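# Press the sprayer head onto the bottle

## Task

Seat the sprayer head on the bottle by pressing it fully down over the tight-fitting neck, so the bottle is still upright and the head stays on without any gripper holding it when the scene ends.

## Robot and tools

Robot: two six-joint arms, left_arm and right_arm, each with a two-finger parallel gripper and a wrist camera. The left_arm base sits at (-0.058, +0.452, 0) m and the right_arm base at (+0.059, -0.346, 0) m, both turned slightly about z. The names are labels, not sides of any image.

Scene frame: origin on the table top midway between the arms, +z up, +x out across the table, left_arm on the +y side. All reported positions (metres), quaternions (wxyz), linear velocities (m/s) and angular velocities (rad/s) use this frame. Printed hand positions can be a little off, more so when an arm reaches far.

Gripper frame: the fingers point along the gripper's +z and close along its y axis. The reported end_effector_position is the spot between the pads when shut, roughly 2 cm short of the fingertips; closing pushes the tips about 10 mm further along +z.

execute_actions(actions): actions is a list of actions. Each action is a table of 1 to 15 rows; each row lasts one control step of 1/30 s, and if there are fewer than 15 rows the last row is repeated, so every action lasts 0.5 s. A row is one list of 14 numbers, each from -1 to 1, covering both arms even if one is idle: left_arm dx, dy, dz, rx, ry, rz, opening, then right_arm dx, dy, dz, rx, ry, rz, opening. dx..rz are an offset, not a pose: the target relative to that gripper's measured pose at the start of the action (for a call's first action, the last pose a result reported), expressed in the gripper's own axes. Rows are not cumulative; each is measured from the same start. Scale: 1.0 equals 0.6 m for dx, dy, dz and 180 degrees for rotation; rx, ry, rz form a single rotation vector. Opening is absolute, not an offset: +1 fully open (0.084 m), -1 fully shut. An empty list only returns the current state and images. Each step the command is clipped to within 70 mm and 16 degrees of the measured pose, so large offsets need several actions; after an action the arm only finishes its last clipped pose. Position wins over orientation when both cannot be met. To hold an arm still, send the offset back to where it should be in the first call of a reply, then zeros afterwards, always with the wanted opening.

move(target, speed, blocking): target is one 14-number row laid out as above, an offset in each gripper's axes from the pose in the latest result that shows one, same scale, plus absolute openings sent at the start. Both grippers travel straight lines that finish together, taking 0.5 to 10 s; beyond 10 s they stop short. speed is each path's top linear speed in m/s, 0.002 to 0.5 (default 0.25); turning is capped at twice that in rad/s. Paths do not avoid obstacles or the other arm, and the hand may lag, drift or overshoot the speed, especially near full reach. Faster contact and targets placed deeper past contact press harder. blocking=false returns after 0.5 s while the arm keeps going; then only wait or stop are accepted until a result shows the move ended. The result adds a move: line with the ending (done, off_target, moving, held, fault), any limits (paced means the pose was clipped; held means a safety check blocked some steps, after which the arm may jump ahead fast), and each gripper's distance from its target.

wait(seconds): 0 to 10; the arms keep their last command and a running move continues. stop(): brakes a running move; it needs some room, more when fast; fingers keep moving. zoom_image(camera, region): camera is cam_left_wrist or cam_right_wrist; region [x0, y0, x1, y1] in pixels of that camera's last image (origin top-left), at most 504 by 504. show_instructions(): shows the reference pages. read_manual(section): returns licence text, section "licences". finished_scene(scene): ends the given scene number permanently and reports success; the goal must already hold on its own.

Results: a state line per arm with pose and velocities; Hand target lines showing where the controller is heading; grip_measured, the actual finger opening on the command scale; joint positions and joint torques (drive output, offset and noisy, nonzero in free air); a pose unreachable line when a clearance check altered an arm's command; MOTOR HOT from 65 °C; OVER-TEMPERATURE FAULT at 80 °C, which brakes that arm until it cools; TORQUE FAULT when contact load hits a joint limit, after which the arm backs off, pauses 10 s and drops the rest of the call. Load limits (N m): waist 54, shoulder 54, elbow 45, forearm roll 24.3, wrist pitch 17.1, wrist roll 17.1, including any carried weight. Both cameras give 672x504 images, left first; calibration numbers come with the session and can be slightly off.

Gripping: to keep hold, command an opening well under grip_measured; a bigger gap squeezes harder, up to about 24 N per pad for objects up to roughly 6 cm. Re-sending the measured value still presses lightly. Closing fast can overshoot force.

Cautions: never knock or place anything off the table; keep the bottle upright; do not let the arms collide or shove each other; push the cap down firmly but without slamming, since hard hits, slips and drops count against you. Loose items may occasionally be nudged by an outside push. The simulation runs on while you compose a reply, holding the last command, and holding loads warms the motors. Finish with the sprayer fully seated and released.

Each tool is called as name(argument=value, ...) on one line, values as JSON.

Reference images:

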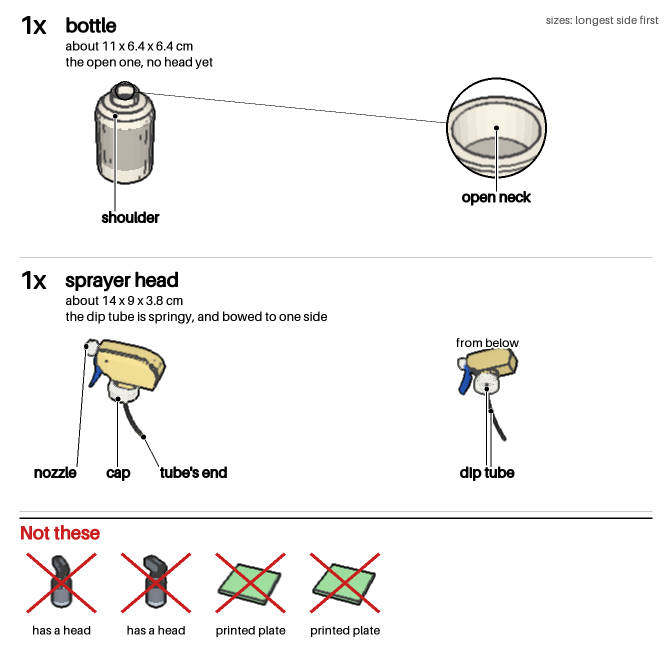

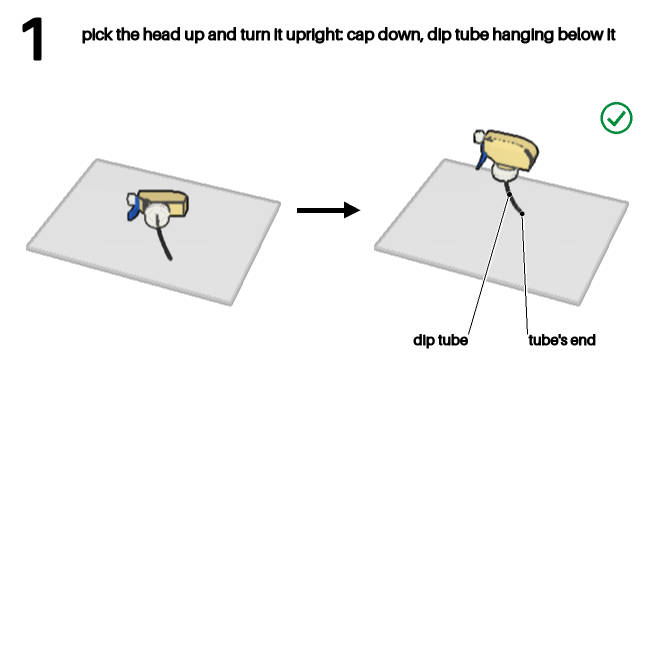

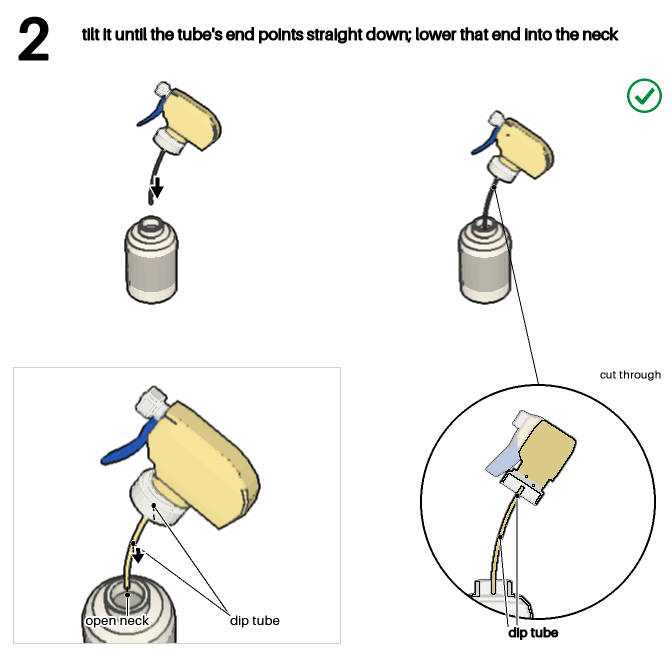

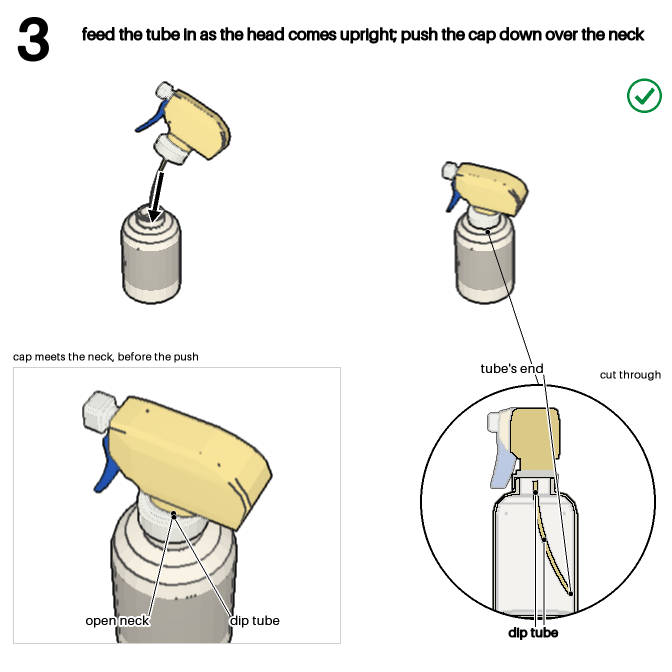

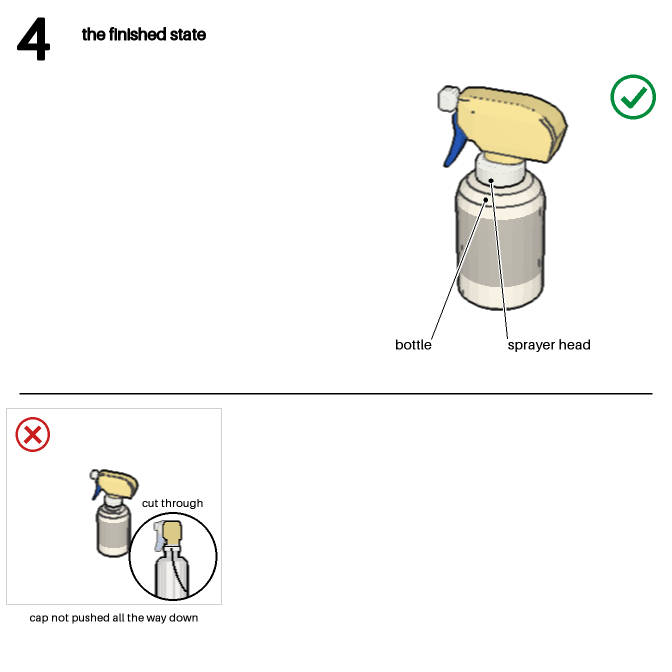

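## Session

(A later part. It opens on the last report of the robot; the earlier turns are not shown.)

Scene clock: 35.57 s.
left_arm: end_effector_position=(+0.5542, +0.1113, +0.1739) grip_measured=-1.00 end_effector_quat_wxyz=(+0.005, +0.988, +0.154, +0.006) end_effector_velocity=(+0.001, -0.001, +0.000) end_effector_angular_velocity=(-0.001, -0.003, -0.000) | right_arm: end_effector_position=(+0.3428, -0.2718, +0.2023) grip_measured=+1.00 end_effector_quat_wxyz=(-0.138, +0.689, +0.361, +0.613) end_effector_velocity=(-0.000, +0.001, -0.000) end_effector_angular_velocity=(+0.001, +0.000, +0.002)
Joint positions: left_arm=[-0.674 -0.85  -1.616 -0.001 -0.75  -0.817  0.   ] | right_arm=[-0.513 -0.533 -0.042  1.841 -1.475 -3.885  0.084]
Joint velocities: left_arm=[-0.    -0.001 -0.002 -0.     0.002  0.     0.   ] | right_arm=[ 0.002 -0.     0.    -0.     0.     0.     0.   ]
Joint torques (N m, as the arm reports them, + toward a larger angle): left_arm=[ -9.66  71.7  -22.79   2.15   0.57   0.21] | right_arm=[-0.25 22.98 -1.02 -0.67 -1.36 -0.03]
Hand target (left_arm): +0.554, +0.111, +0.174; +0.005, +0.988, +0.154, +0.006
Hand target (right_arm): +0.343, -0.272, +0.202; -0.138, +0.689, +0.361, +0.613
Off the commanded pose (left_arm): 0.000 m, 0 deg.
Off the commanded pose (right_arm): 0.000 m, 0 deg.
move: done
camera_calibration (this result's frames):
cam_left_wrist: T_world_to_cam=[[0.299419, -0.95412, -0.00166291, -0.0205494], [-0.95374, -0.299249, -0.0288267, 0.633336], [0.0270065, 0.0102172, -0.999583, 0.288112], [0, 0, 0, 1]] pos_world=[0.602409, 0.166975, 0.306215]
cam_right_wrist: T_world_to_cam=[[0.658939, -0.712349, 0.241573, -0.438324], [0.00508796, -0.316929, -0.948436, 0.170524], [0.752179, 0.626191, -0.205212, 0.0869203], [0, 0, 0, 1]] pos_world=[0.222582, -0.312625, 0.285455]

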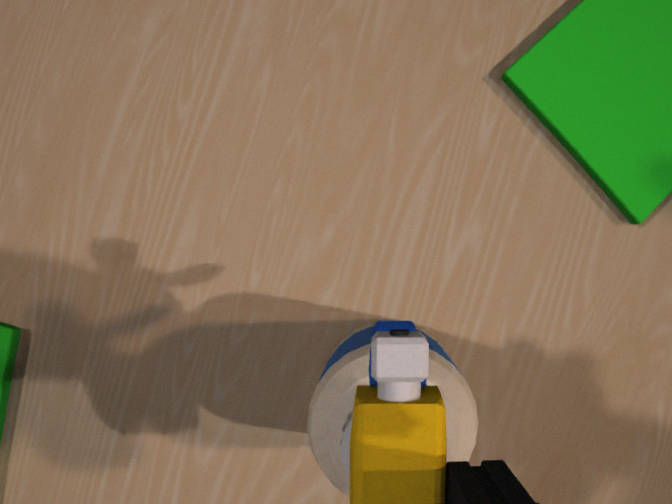

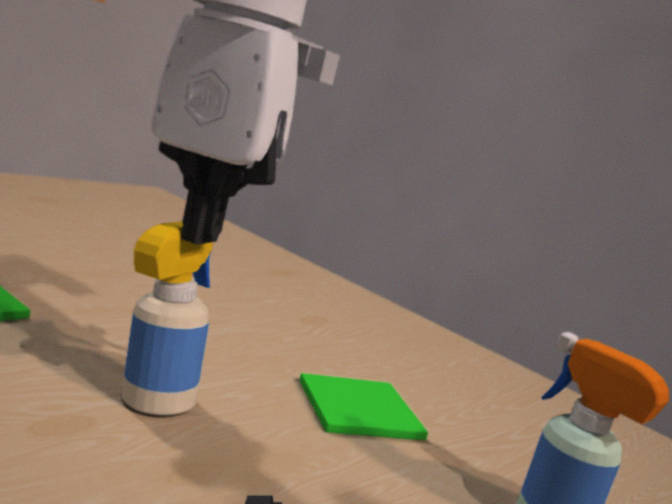

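The bottle was wobbling. I'll grip the head's sides instead.

move(target=[0,0,-0.025,0,0,0,-1,0,0,0,0,0,0,1], speed=0.03)

move(target=[0,-0.015,0,0,0,0,0.6,0,0,0,0,0,0,1])

move(target=[0,0,0.065,0,0,0,0.6,0,0,0,0,0,0,1], speed=0.08)

move(target=[0,0,0,0,0,0,-1,0,0,0,0,0,0,1])

move(target=[0,0,0.01,0,0,0,-1,0,0,0,0,0,0,1], speed=0.01)

move(target=[0,0,0,0,0,0,0.6,0,0,0,0,0,0,1])

move(target=[0,0,-0.1,0,0,0,0.6,0,0,0,0,0,0,1])

zoom_image(camera="cam_right_wrist", region=[80,190,320,430])

Scene clock: 37.00 s.
left_arm: end_effector_position=(+0.5540, +0.1115, +0.1888) grip_measured=-1.00 end_effector_quat_wxyz=(+0.005, +0.988, +0.154, +0.006) end_effector_velocity=(+0.000, -0.000, +0.001) end_effector_angular_velocity=(-0.000, -0.001, +0.000) | right_arm: end_effector_position=(+0.3428, -0.2718, +0.2023) grip_measured=+1.00 end_effector_quat_wxyz=(-0.138, +0.689, +0.361, +0.613) end_effector_velocity=(+0.000, -0.000, -0.000) end_effector_angular_velocity=(+0.000, +0.000, -0.001)
Joint positions: left_arm=[-0.674 -0.831 -1.621 -0.001 -0.773 -0.817  0.   ] | right_arm=[-0.513 -0.533 -0.042  1.841 -1.475 -3.885  0.084]
Joint velocities: left_arm=[-0.     0.001 -0.001  0.    -0.001 -0.     0.   ] | right_arm=[-0.001 -0.     0.     0.001  0.     0.     0.   ]
Joint torques (N m, as the arm reports them, + toward a larger angle): left_arm=[ -7.75  72.95 -23.48   1.58   0.62   0.38] | right_arm=[ 0.15 23.59 -1.43 -0.62 -1.43 -0.08]
Hand target (left_arm): +0.554, +0.111, +0.189; +0.005, +0.988, +0.154, +0.006
Hand target (right_arm): +0.343, -0.272, +0.202; -0.138, +0.689, +0.361, +0.613
Off the commanded pose (left_arm): 0.000 m, 0 deg.
Off the commanded pose (right_arm): 0.000 m, 0 deg.
move: done
camera_calibration (this result's frames):
cam_left_wrist: T_world_to_cam=[[0.29944, -0.954113, -0.00176891, -0.0203094], [-0.953736, -0.299268, -0.0287548, 0.633593], [0.0269059, 0.0102974, -0.999585, 0.303031], [0, 0, 0, 1]] pos_world=[0.602208, 0.167117, 0.321089]
cam_right_wrist: T_world_to_cam=[[0.658939, -0.712349, 0.241573, -0.438324], [0.00508796, -0.316929, -0.948436, 0.170524], [0.752179, 0.626191, -0.205212, 0.0869203], [0, 0, 0, 1]] pos_world=[0.222582, -0.312625, 0.285455]

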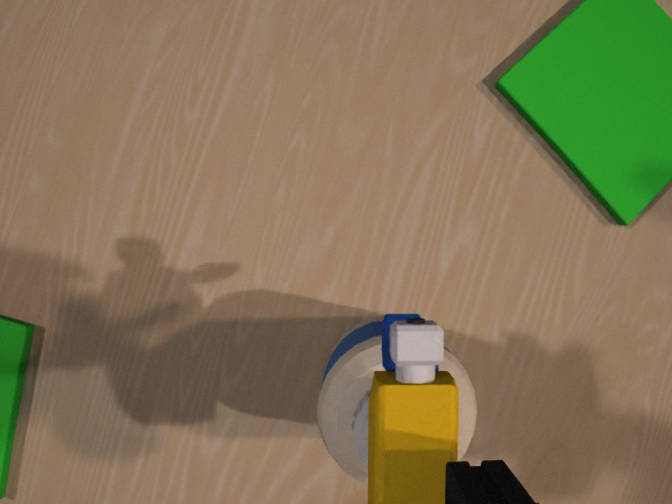

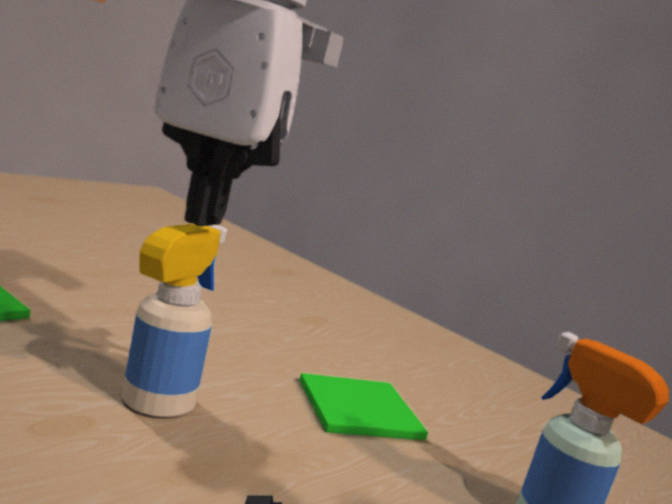

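Scene clock: 37.70 s.
left_arm: end_effector_position=(+0.5512, +0.1200, +0.1887) grip_measured=+0.59 end_effector_quat_wxyz=(+0.005, +0.988, +0.154, +0.006) end_effector_velocity=(+0.000, +0.000, +0.000) end_effector_angular_velocity=(-0.001, -0.001, -0.001) | right_arm: end_effector_position=(+0.3428, -0.2718, +0.2023) grip_measured=+1.00 end_effector_quat_wxyz=(-0.138, +0.689, +0.361, +0.613) end_effector_velocity=(-0.000, +0.000, +0.000) end_effector_angular_velocity=(+0.000, -0.000, +0.002)
Joint positions: left_arm=[-0.665 -0.815 -1.593 -0.001 -0.762 -0.808  0.069] | right_arm=[-0.513 -0.533 -0.042  1.841 -1.475 -3.885  0.084]
Joint velocities: left_arm=[ 0.001  0.001  0.002 -0.     0.002  0.002  0.   ] | right_arm=[ 0.001 -0.    -0.    -0.001 -0.    -0.     0.   ]
Joint torques (N m, as the arm reports them, + toward a larger angle): left_arm=[ -8.23  74.   -23.75   2.17   0.6    0.3 ] | right_arm=[ 0.1  23.5  -0.91 -0.44 -1.3   0.02]
Hand target (left_arm): +0.551, +0.120, +0.189; +0.005, +0.988, +0.154, +0.006
Hand target (right_arm): +0.343, -0.272, +0.202; -0.138, +0.689, +0.361, +0.613
Off the commanded pose (left_arm): 0.000 m, 0 deg.
Off the commanded pose (right_arm): 0.000 m, 0 deg.
move: done
camera_calibration (this result's frames):
cam_left_wrist: T_world_to_cam=[[0.299408, -0.954123, -0.00179604, -0.0113671], [-0.953746, -0.299236, -0.0287583, 0.633515], [0.0269015, 0.0103234, -0.999585, 0.302909], [0, 0, 0, 1]] pos_world=[0.599467, 0.175598, 0.320982]
cam_right_wrist: T_world_to_cam=[[0.658939, -0.712349, 0.241573, -0.438324], [0.00508796, -0.316929, -0.948436, 0.170524], [0.752179, 0.626191, -0.205212, 0.0869203], [0, 0, 0, 1]] pos_world=[0.222582, -0.312625, 0.285455]

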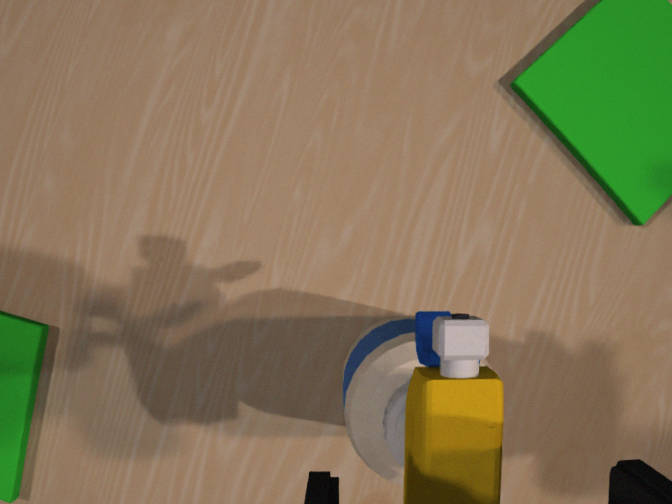

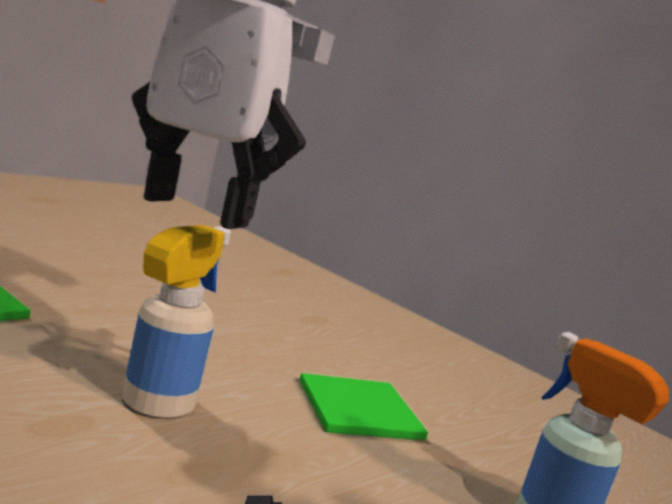

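Scene clock: 38.53 s.
left_arm: end_effector_position=(+0.5518, +0.1196, +0.1500) grip_measured=+0.59 end_effector_quat_wxyz=(+0.005, +0.988, +0.154, +0.006) end_effector_velocity=(+0.000, -0.000, -0.001) end_effector_angular_velocity=(-0.000, -0.000, -0.001) | right_arm: end_effector_position=(+0.3428, -0.2718, +0.2023) grip_measured=+1.00 end_effector_quat_wxyz=(-0.138, +0.689, +0.361, +0.613) end_effector_velocity=(-0.000, +0.000, +0.000) end_effector_angular_velocity=(+0.000, +0.000, +0.001)
Joint positions: left_arm=[-0.665 -0.866 -1.584 -0.001 -0.701 -0.808  0.069] | right_arm=[-0.513 -0.533 -0.042  1.841 -1.475 -3.885  0.084]
Joint velocities: left_arm=[-0.    -0.002 -0.001 -0.     0.001  0.001 -0.   ] | right_arm=[ 0.001 -0.    -0.    -0.    -0.     0.     0.   ]
Joint torques (N m, as the arm reports them, + toward a larger angle): left_arm=[-11.2   74.73 -22.22   0.86   0.71   0.14] | right_arm=[ 0.09 22.98 -1.55 -0.95 -1.49 -0.04]
Hand target (left_arm): +0.552, +0.120, +0.150; +0.005, +0.988, +0.154, +0.006
Hand target (right_arm): +0.343, -0.272, +0.202; -0.138, +0.689, +0.361, +0.613
Off the commanded pose (left_arm): 0.000 m, 0 deg.
Off the commanded pose (right_arm): 0.000 m, 0 deg.
move: done
camera_calibration (this result's frames):
cam_left_wrist: T_world_to_cam=[[0.299354, -0.954141, -0.00148715, -0.0119998], [-0.953754, -0.299187, -0.0289807, 0.632855], [0.0272067, 0.0100939, -0.999579, 0.264055], [0, 0, 0, 1]] pos_world=[0.599996, 0.175227, 0.282267]
cam_right_wrist: T_world_to_cam=[[0.658939, -0.712349, 0.241573, -0.438324], [0.00508806, -0.316928, -0.948436, 0.170524], [0.752179, 0.626191, -0.205212, 0.0869203], [0, 0, 0, 1]] pos_world=[0.222582, -0.312625, 0.285455]

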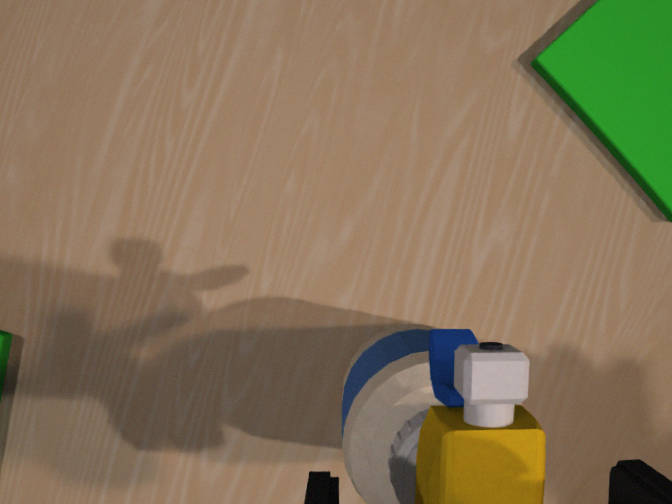

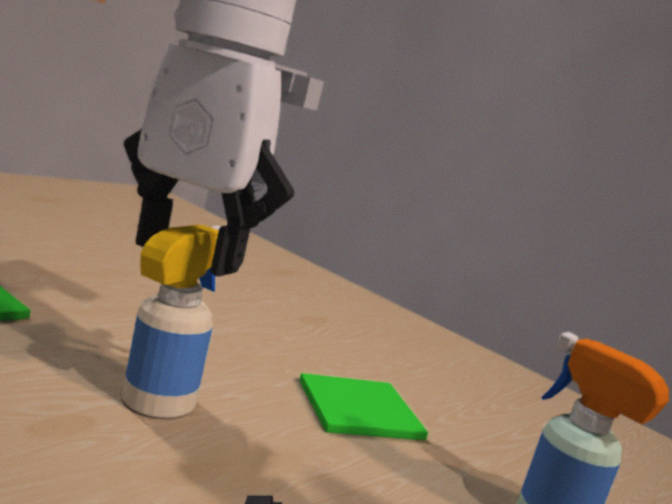

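Scene clock: 39.03 s.
left_arm: end_effector_position=(+0.5518, +0.1196, +0.1500) grip_measured=-0.44 end_effector_quat_wxyz=(+0.005, +0.988, +0.154, +0.006) end_effector_velocity=(-0.001, +0.000, -0.001) end_effector_angular_velocity=(+0.001, +0.001, +0.001) | right_arm: end_effector_position=(+0.3428, -0.2718, +0.2023) grip_measured=+1.00 end_effector_quat_wxyz=(-0.138, +0.689, +0.361, +0.613) end_effector_velocity=(-0.000, +0.000, +0.000) end_effector_angular_velocity=(+0.000, -0.000, +0.001)
Joint positions: left_arm=[-0.665 -0.866 -1.584 -0.001 -0.701 -0.808  0.025] | right_arm=[-0.513 -0.533 -0.042  1.841 -1.475 -3.885  0.084]
Joint velocities: left_arm=[ 0.     0.     0.002 -0.     0.    -0.001 -0.   ] | right_arm=[ 0.001 -0.     0.    -0.    -0.    -0.     0.   ]
Joint torques (N m, as the arm reports them, + toward a larger angle): left_arm=[ -9.49  73.42 -24.35   1.41   0.64   0.15] | right_arm=[-0.5  22.49 -0.84 -0.53 -1.34  0.02]
Hand target (left_arm): +0.552, +0.120, +0.150; +0.005, +0.988, +0.154, +0.006
Hand target (right_arm): +0.343, -0.272, +0.202; -0.138, +0.689, +0.361, +0.613
Off the commanded pose (left_arm): 0.000 m, 0 deg.
Off the commanded pose (right_arm): 0.000 m, 0 deg.
move: done
camera_calibration (this result's frames):
cam_left_wrist: T_world_to_cam=[[0.299351, -0.954142, -0.00146575, -0.0120128], [-0.953754, -0.299185, -0.0289985, 0.632864], [0.0272302, 0.0100787, -0.999578, 0.264077], [0, 0, 0, 1]] pos_world=[0.600002, 0.17522, 0.2823]
cam_right_wrist: T_world_to_cam=[[0.658939, -0.712349, 0.241573, -0.438324], [0.00508799, -0.316928, -0.948436, 0.170524], [0.752179, 0.626191, -0.205212, 0.0869203], [0, 0, 0, 1]] pos_world=[0.222582, -0.312625, 0.285455]

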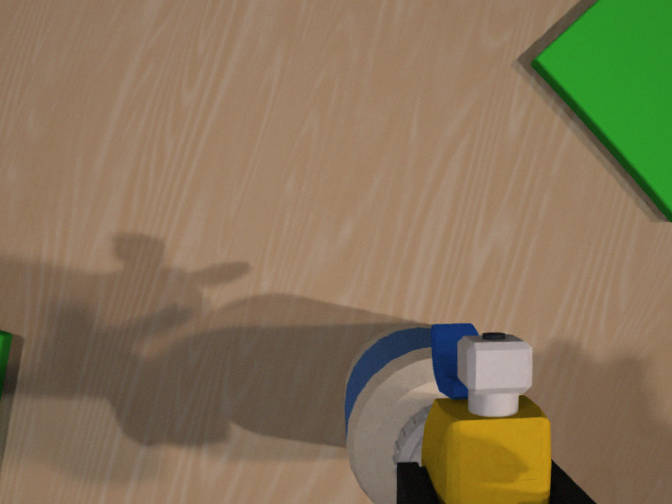

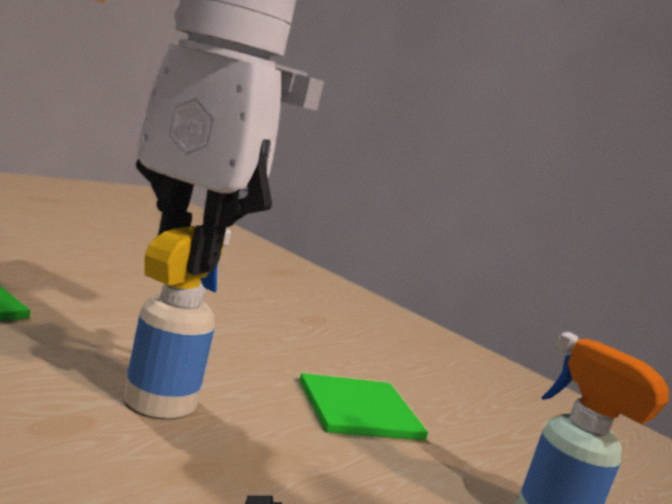

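Scene clock: 39.87 s.
left_arm: end_effector_position=(+0.5530, +0.1191, +0.1469) grip_measured=-0.44 end_effector_quat_wxyz=(+0.007, +0.988, +0.154, +0.008) end_effector_velocity=(+0.000, -0.000, +0.001) end_effector_angular_velocity=(-0.001, -0.002, -0.001) | right_arm: end_effector_position=(+0.3428, -0.2718, +0.2023) grip_measured=+1.00 end_effector_quat_wxyz=(-0.138, +0.689, +0.361, +0.613) end_effector_velocity=(-0.000, +0.001, -0.000) end_effector_angular_velocity=(-0.001, -0.000, +0.002)
Joint positions: left_arm=[-0.665 -0.871 -1.585 -0.001 -0.693 -0.808  0.025] | right_arm=[-0.513 -0.533 -0.042  1.841 -1.475 -3.885  0.084]
Joint velocities: left_arm=[-0.     0.001 -0.     0.     0.001  0.     0.   ] | right_arm=[ 0.002  0.     0.     0.     0.    -0.     0.   ]
Joint torques (N m, as the arm reports them, + toward a larger angle): left_arm=[-10.56  33.73  -8.28  -0.48   4.3    0.23] | right_arm=[ 0.37 24.21 -1.18 -1.02 -1.54 -0.09]
Hand target (left_arm): +0.552, +0.120, +0.144; +0.005, +0.988, +0.154, +0.006
Hand target (right_arm): +0.343, -0.272, +0.202; -0.138, +0.689, +0.361, +0.613
Off the commanded pose (left_arm): 0.003 m, 0 deg.
Off the commanded pose (right_arm): 0.000 m, 0 deg.
move: done
camera_calibration (this result's frames):
cam_left_wrist: T_world_to_cam=[[0.299462, -0.954107, 0.00143107, -0.0133212], [-0.953609, -0.299354, -0.031908, 0.634137], [0.030872, 0.00819057, -0.99949, 0.259108], [0, 0, 0, 1]] pos_world=[0.600708, 0.174999, 0.279229]
cam_right_wrist: T_world_to_cam=[[0.658939, -0.712349, 0.241573, -0.438324], [0.00508801, -0.316928, -0.948436, 0.170524], [0.752179, 0.626191, -0.205212, 0.0869203], [0, 0, 0, 1]] pos_world=[0.222582, -0.312625, 0.285455]

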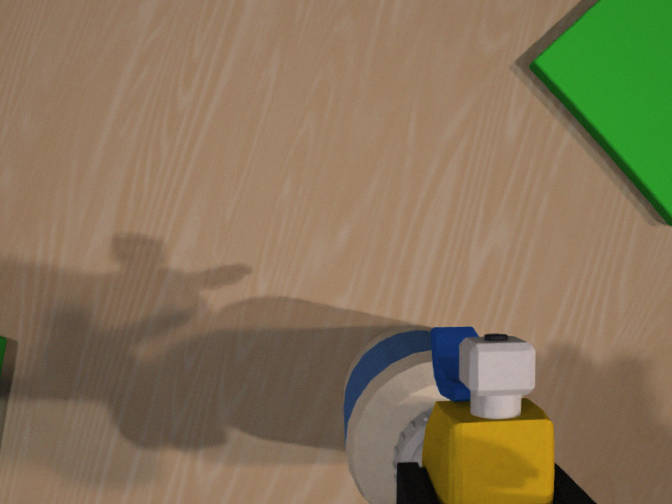

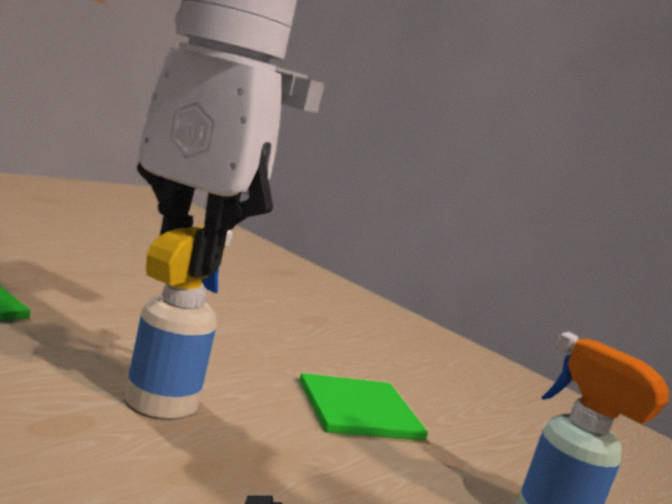

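Scene clock: 40.37 s.
left_arm: end_effector_position=(+0.5529, +0.1191, +0.1466) grip_measured=+0.59 end_effector_quat_wxyz=(+0.007, +0.988, +0.154, +0.008) end_effector_velocity=(+0.001, -0.000, +0.002) end_effector_angular_velocity=(-0.000, -0.001, +0.001) | right_arm: end_effector_position=(+0.3428, -0.2718, +0.2023) grip_measured=+1.00 end_effector_quat_wxyz=(-0.138, +0.689, +0.361, +0.613) end_effector_velocity=(-0.000, +0.001, +0.000) end_effector_angular_velocity=(-0.000, -0.000, +0.003)
Joint positions: left_arm=[-0.665 -0.871 -1.584 -0.001 -0.693 -0.808  0.069] | right_arm=[-0.513 -0.533 -0.042  1.841 -1.475 -3.885  0.084]
Joint velocities: left_arm=[ 0.     0.001 -0.004  0.    -0.005 -0.001  0.   ] | right_arm=[ 0.003  0.    -0.     0.    -0.    -0.     0.   ]
Joint torques (N m, as the arm reports them, + toward a larger angle): left_arm=[ -7.93  74.31 -22.92   1.87   0.87   0.22] | right_arm=[ 0.35 22.45 -1.32 -0.58 -1.4  -0.01]
Hand target (left_arm): +0.553, +0.119, +0.147; +0.007, +0.988, +0.154, +0.008
Hand target (right_arm): +0.343, -0.272, +0.202; -0.138, +0.689, +0.361, +0.613
Off the commanded pose (left_arm): 0.000 m, 0 deg.
Off the commanded pose (right_arm): 0.000 m, 0 deg.
move: done
camera_calibration (this result's frames):
cam_left_wrist: T_world_to_cam=[[0.299435, -0.954116, 0.00134663, -0.0132329], [-0.953621, -0.299324, -0.0318033, 0.634018], [0.0307471, 0.00823882, -0.999493, 0.258873], [0, 0, 0, 1]] pos_world=[0.600616, 0.175018, 0.278923]
cam_right_wrist: T_world_to_cam=[[0.658939, -0.712349, 0.241573, -0.438324], [0.00508796, -0.316928, -0.948436, 0.170524], [0.752179, 0.626191, -0.205212, 0.0869203], [0, 0, 0, 1]] pos_world=[0.222582, -0.312625, 0.285455]

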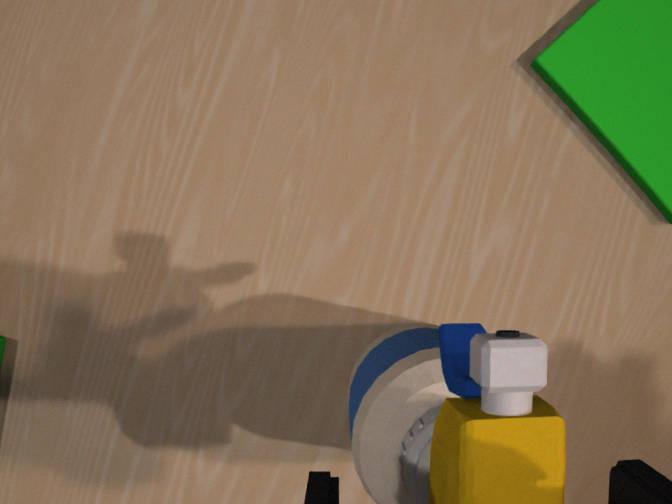

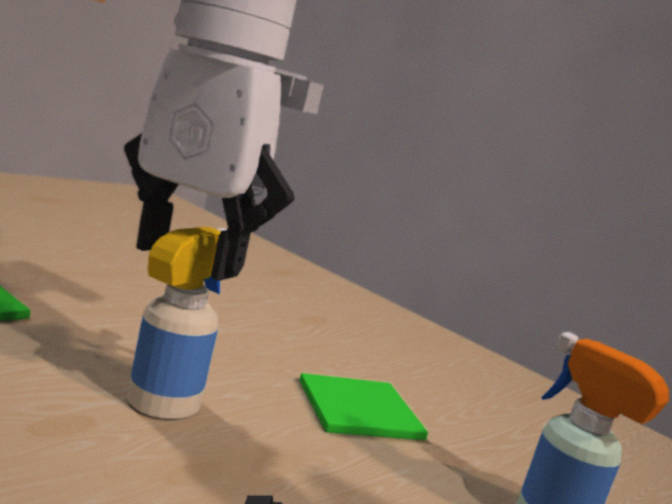

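Scene clock: 41.17 s.
left_arm: end_effector_position=(+0.5518, +0.1198, +0.2061) grip_measured=+0.59 end_effector_quat_wxyz=(+0.006, +0.988, +0.154, +0.008) end_effector_velocity=(+0.000, +0.000, +0.003) end_effector_angular_velocity=(-0.000, -0.001, -0.001) | right_arm: end_effector_position=(+0.3428, -0.2718, +0.2023) grip_measured=+1.00 end_effector_quat_wxyz=(-0.138, +0.689, +0.361, +0.613) end_effector_velocity=(-0.000, +0.001, +0.000) end_effector_angular_velocity=(+0.001, -0.000, +0.002)
Joint positions: left_arm=[-0.665 -0.794 -1.6   -0.001 -0.786 -0.808  0.069] | right_arm=[-0.513 -0.533 -0.042  1.841 -1.475 -3.885  0.084]
Joint velocities: left_arm=[ 0.     0.003 -0.001  0.001 -0.003  0.001 -0.   ] | right_arm=[ 0.001 -0.    -0.    -0.001  0.    -0.     0.   ]
Joint torques (N m, as the arm reports them, + toward a larger angle): left_arm=[-10.47  70.39 -25.27   1.94   0.43   0.19] | right_arm=[-1.22 23.46 -1.24 -0.86 -1.41  0.  ]
Hand target (left_arm): +0.552, +0.120, +0.207; +0.007, +0.988, +0.154, +0.008
Hand target (right_arm): +0.343, -0.272, +0.202; -0.138, +0.689, +0.361, +0.613
Off the commanded pose (left_arm): 0.000 m, 0 deg.
Off the commanded pose (right_arm): 0.000 m, 0 deg.
move: done
camera_calibration (this result's frames):
cam_left_wrist: T_world_to_cam=[[0.299521, -0.954089, 0.000831428, -0.012229], [-0.953611, -0.299398, -0.0314199, 0.635003], [0.0302263, 0.00861804, -0.999506, 0.318658], [0, 0, 0, 1]] pos_world=[0.599577, 0.175705, 0.338463]
cam_right_wrist: T_world_to_cam=[[0.658939, -0.712349, 0.241573, -0.438324], [0.00508806, -0.316928, -0.948436, 0.170524], [0.752179, 0.626191, -0.205212, 0.0869201], [0, 0, 0, 1]] pos_world=[0.222582, -0.312625, 0.285455]

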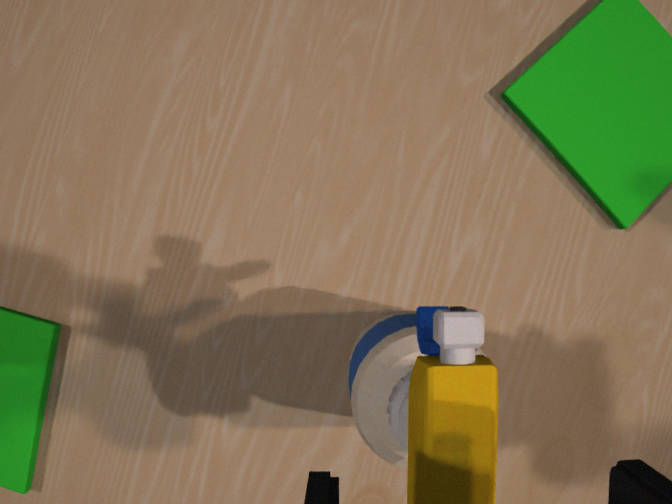

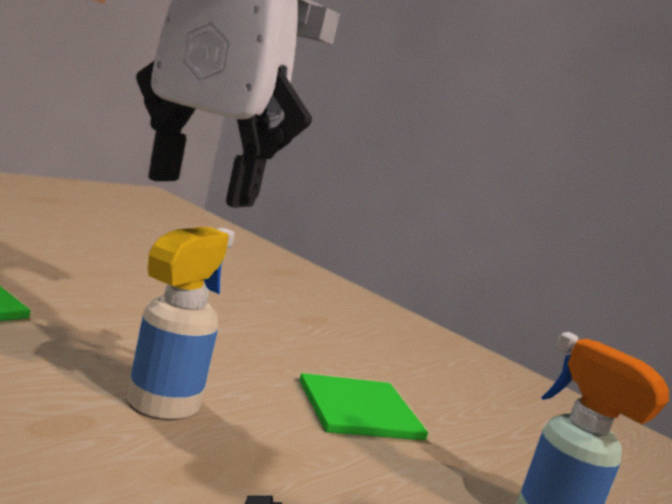

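Region (80, 190, 320, 430) of cam_right_wrist's 672x504 image, scaled by 2.100, with more detail than that image has.

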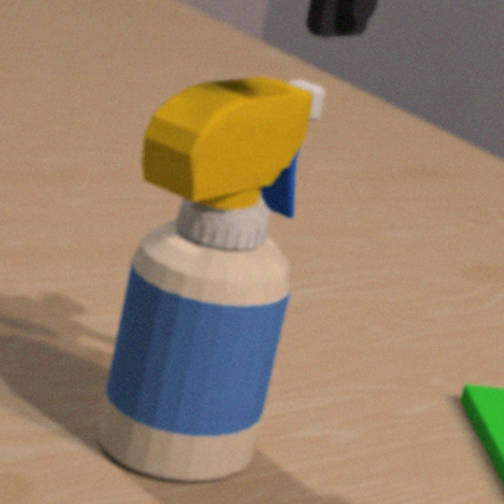

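finished_scene(scene=1)

The scene is finished: the task was done.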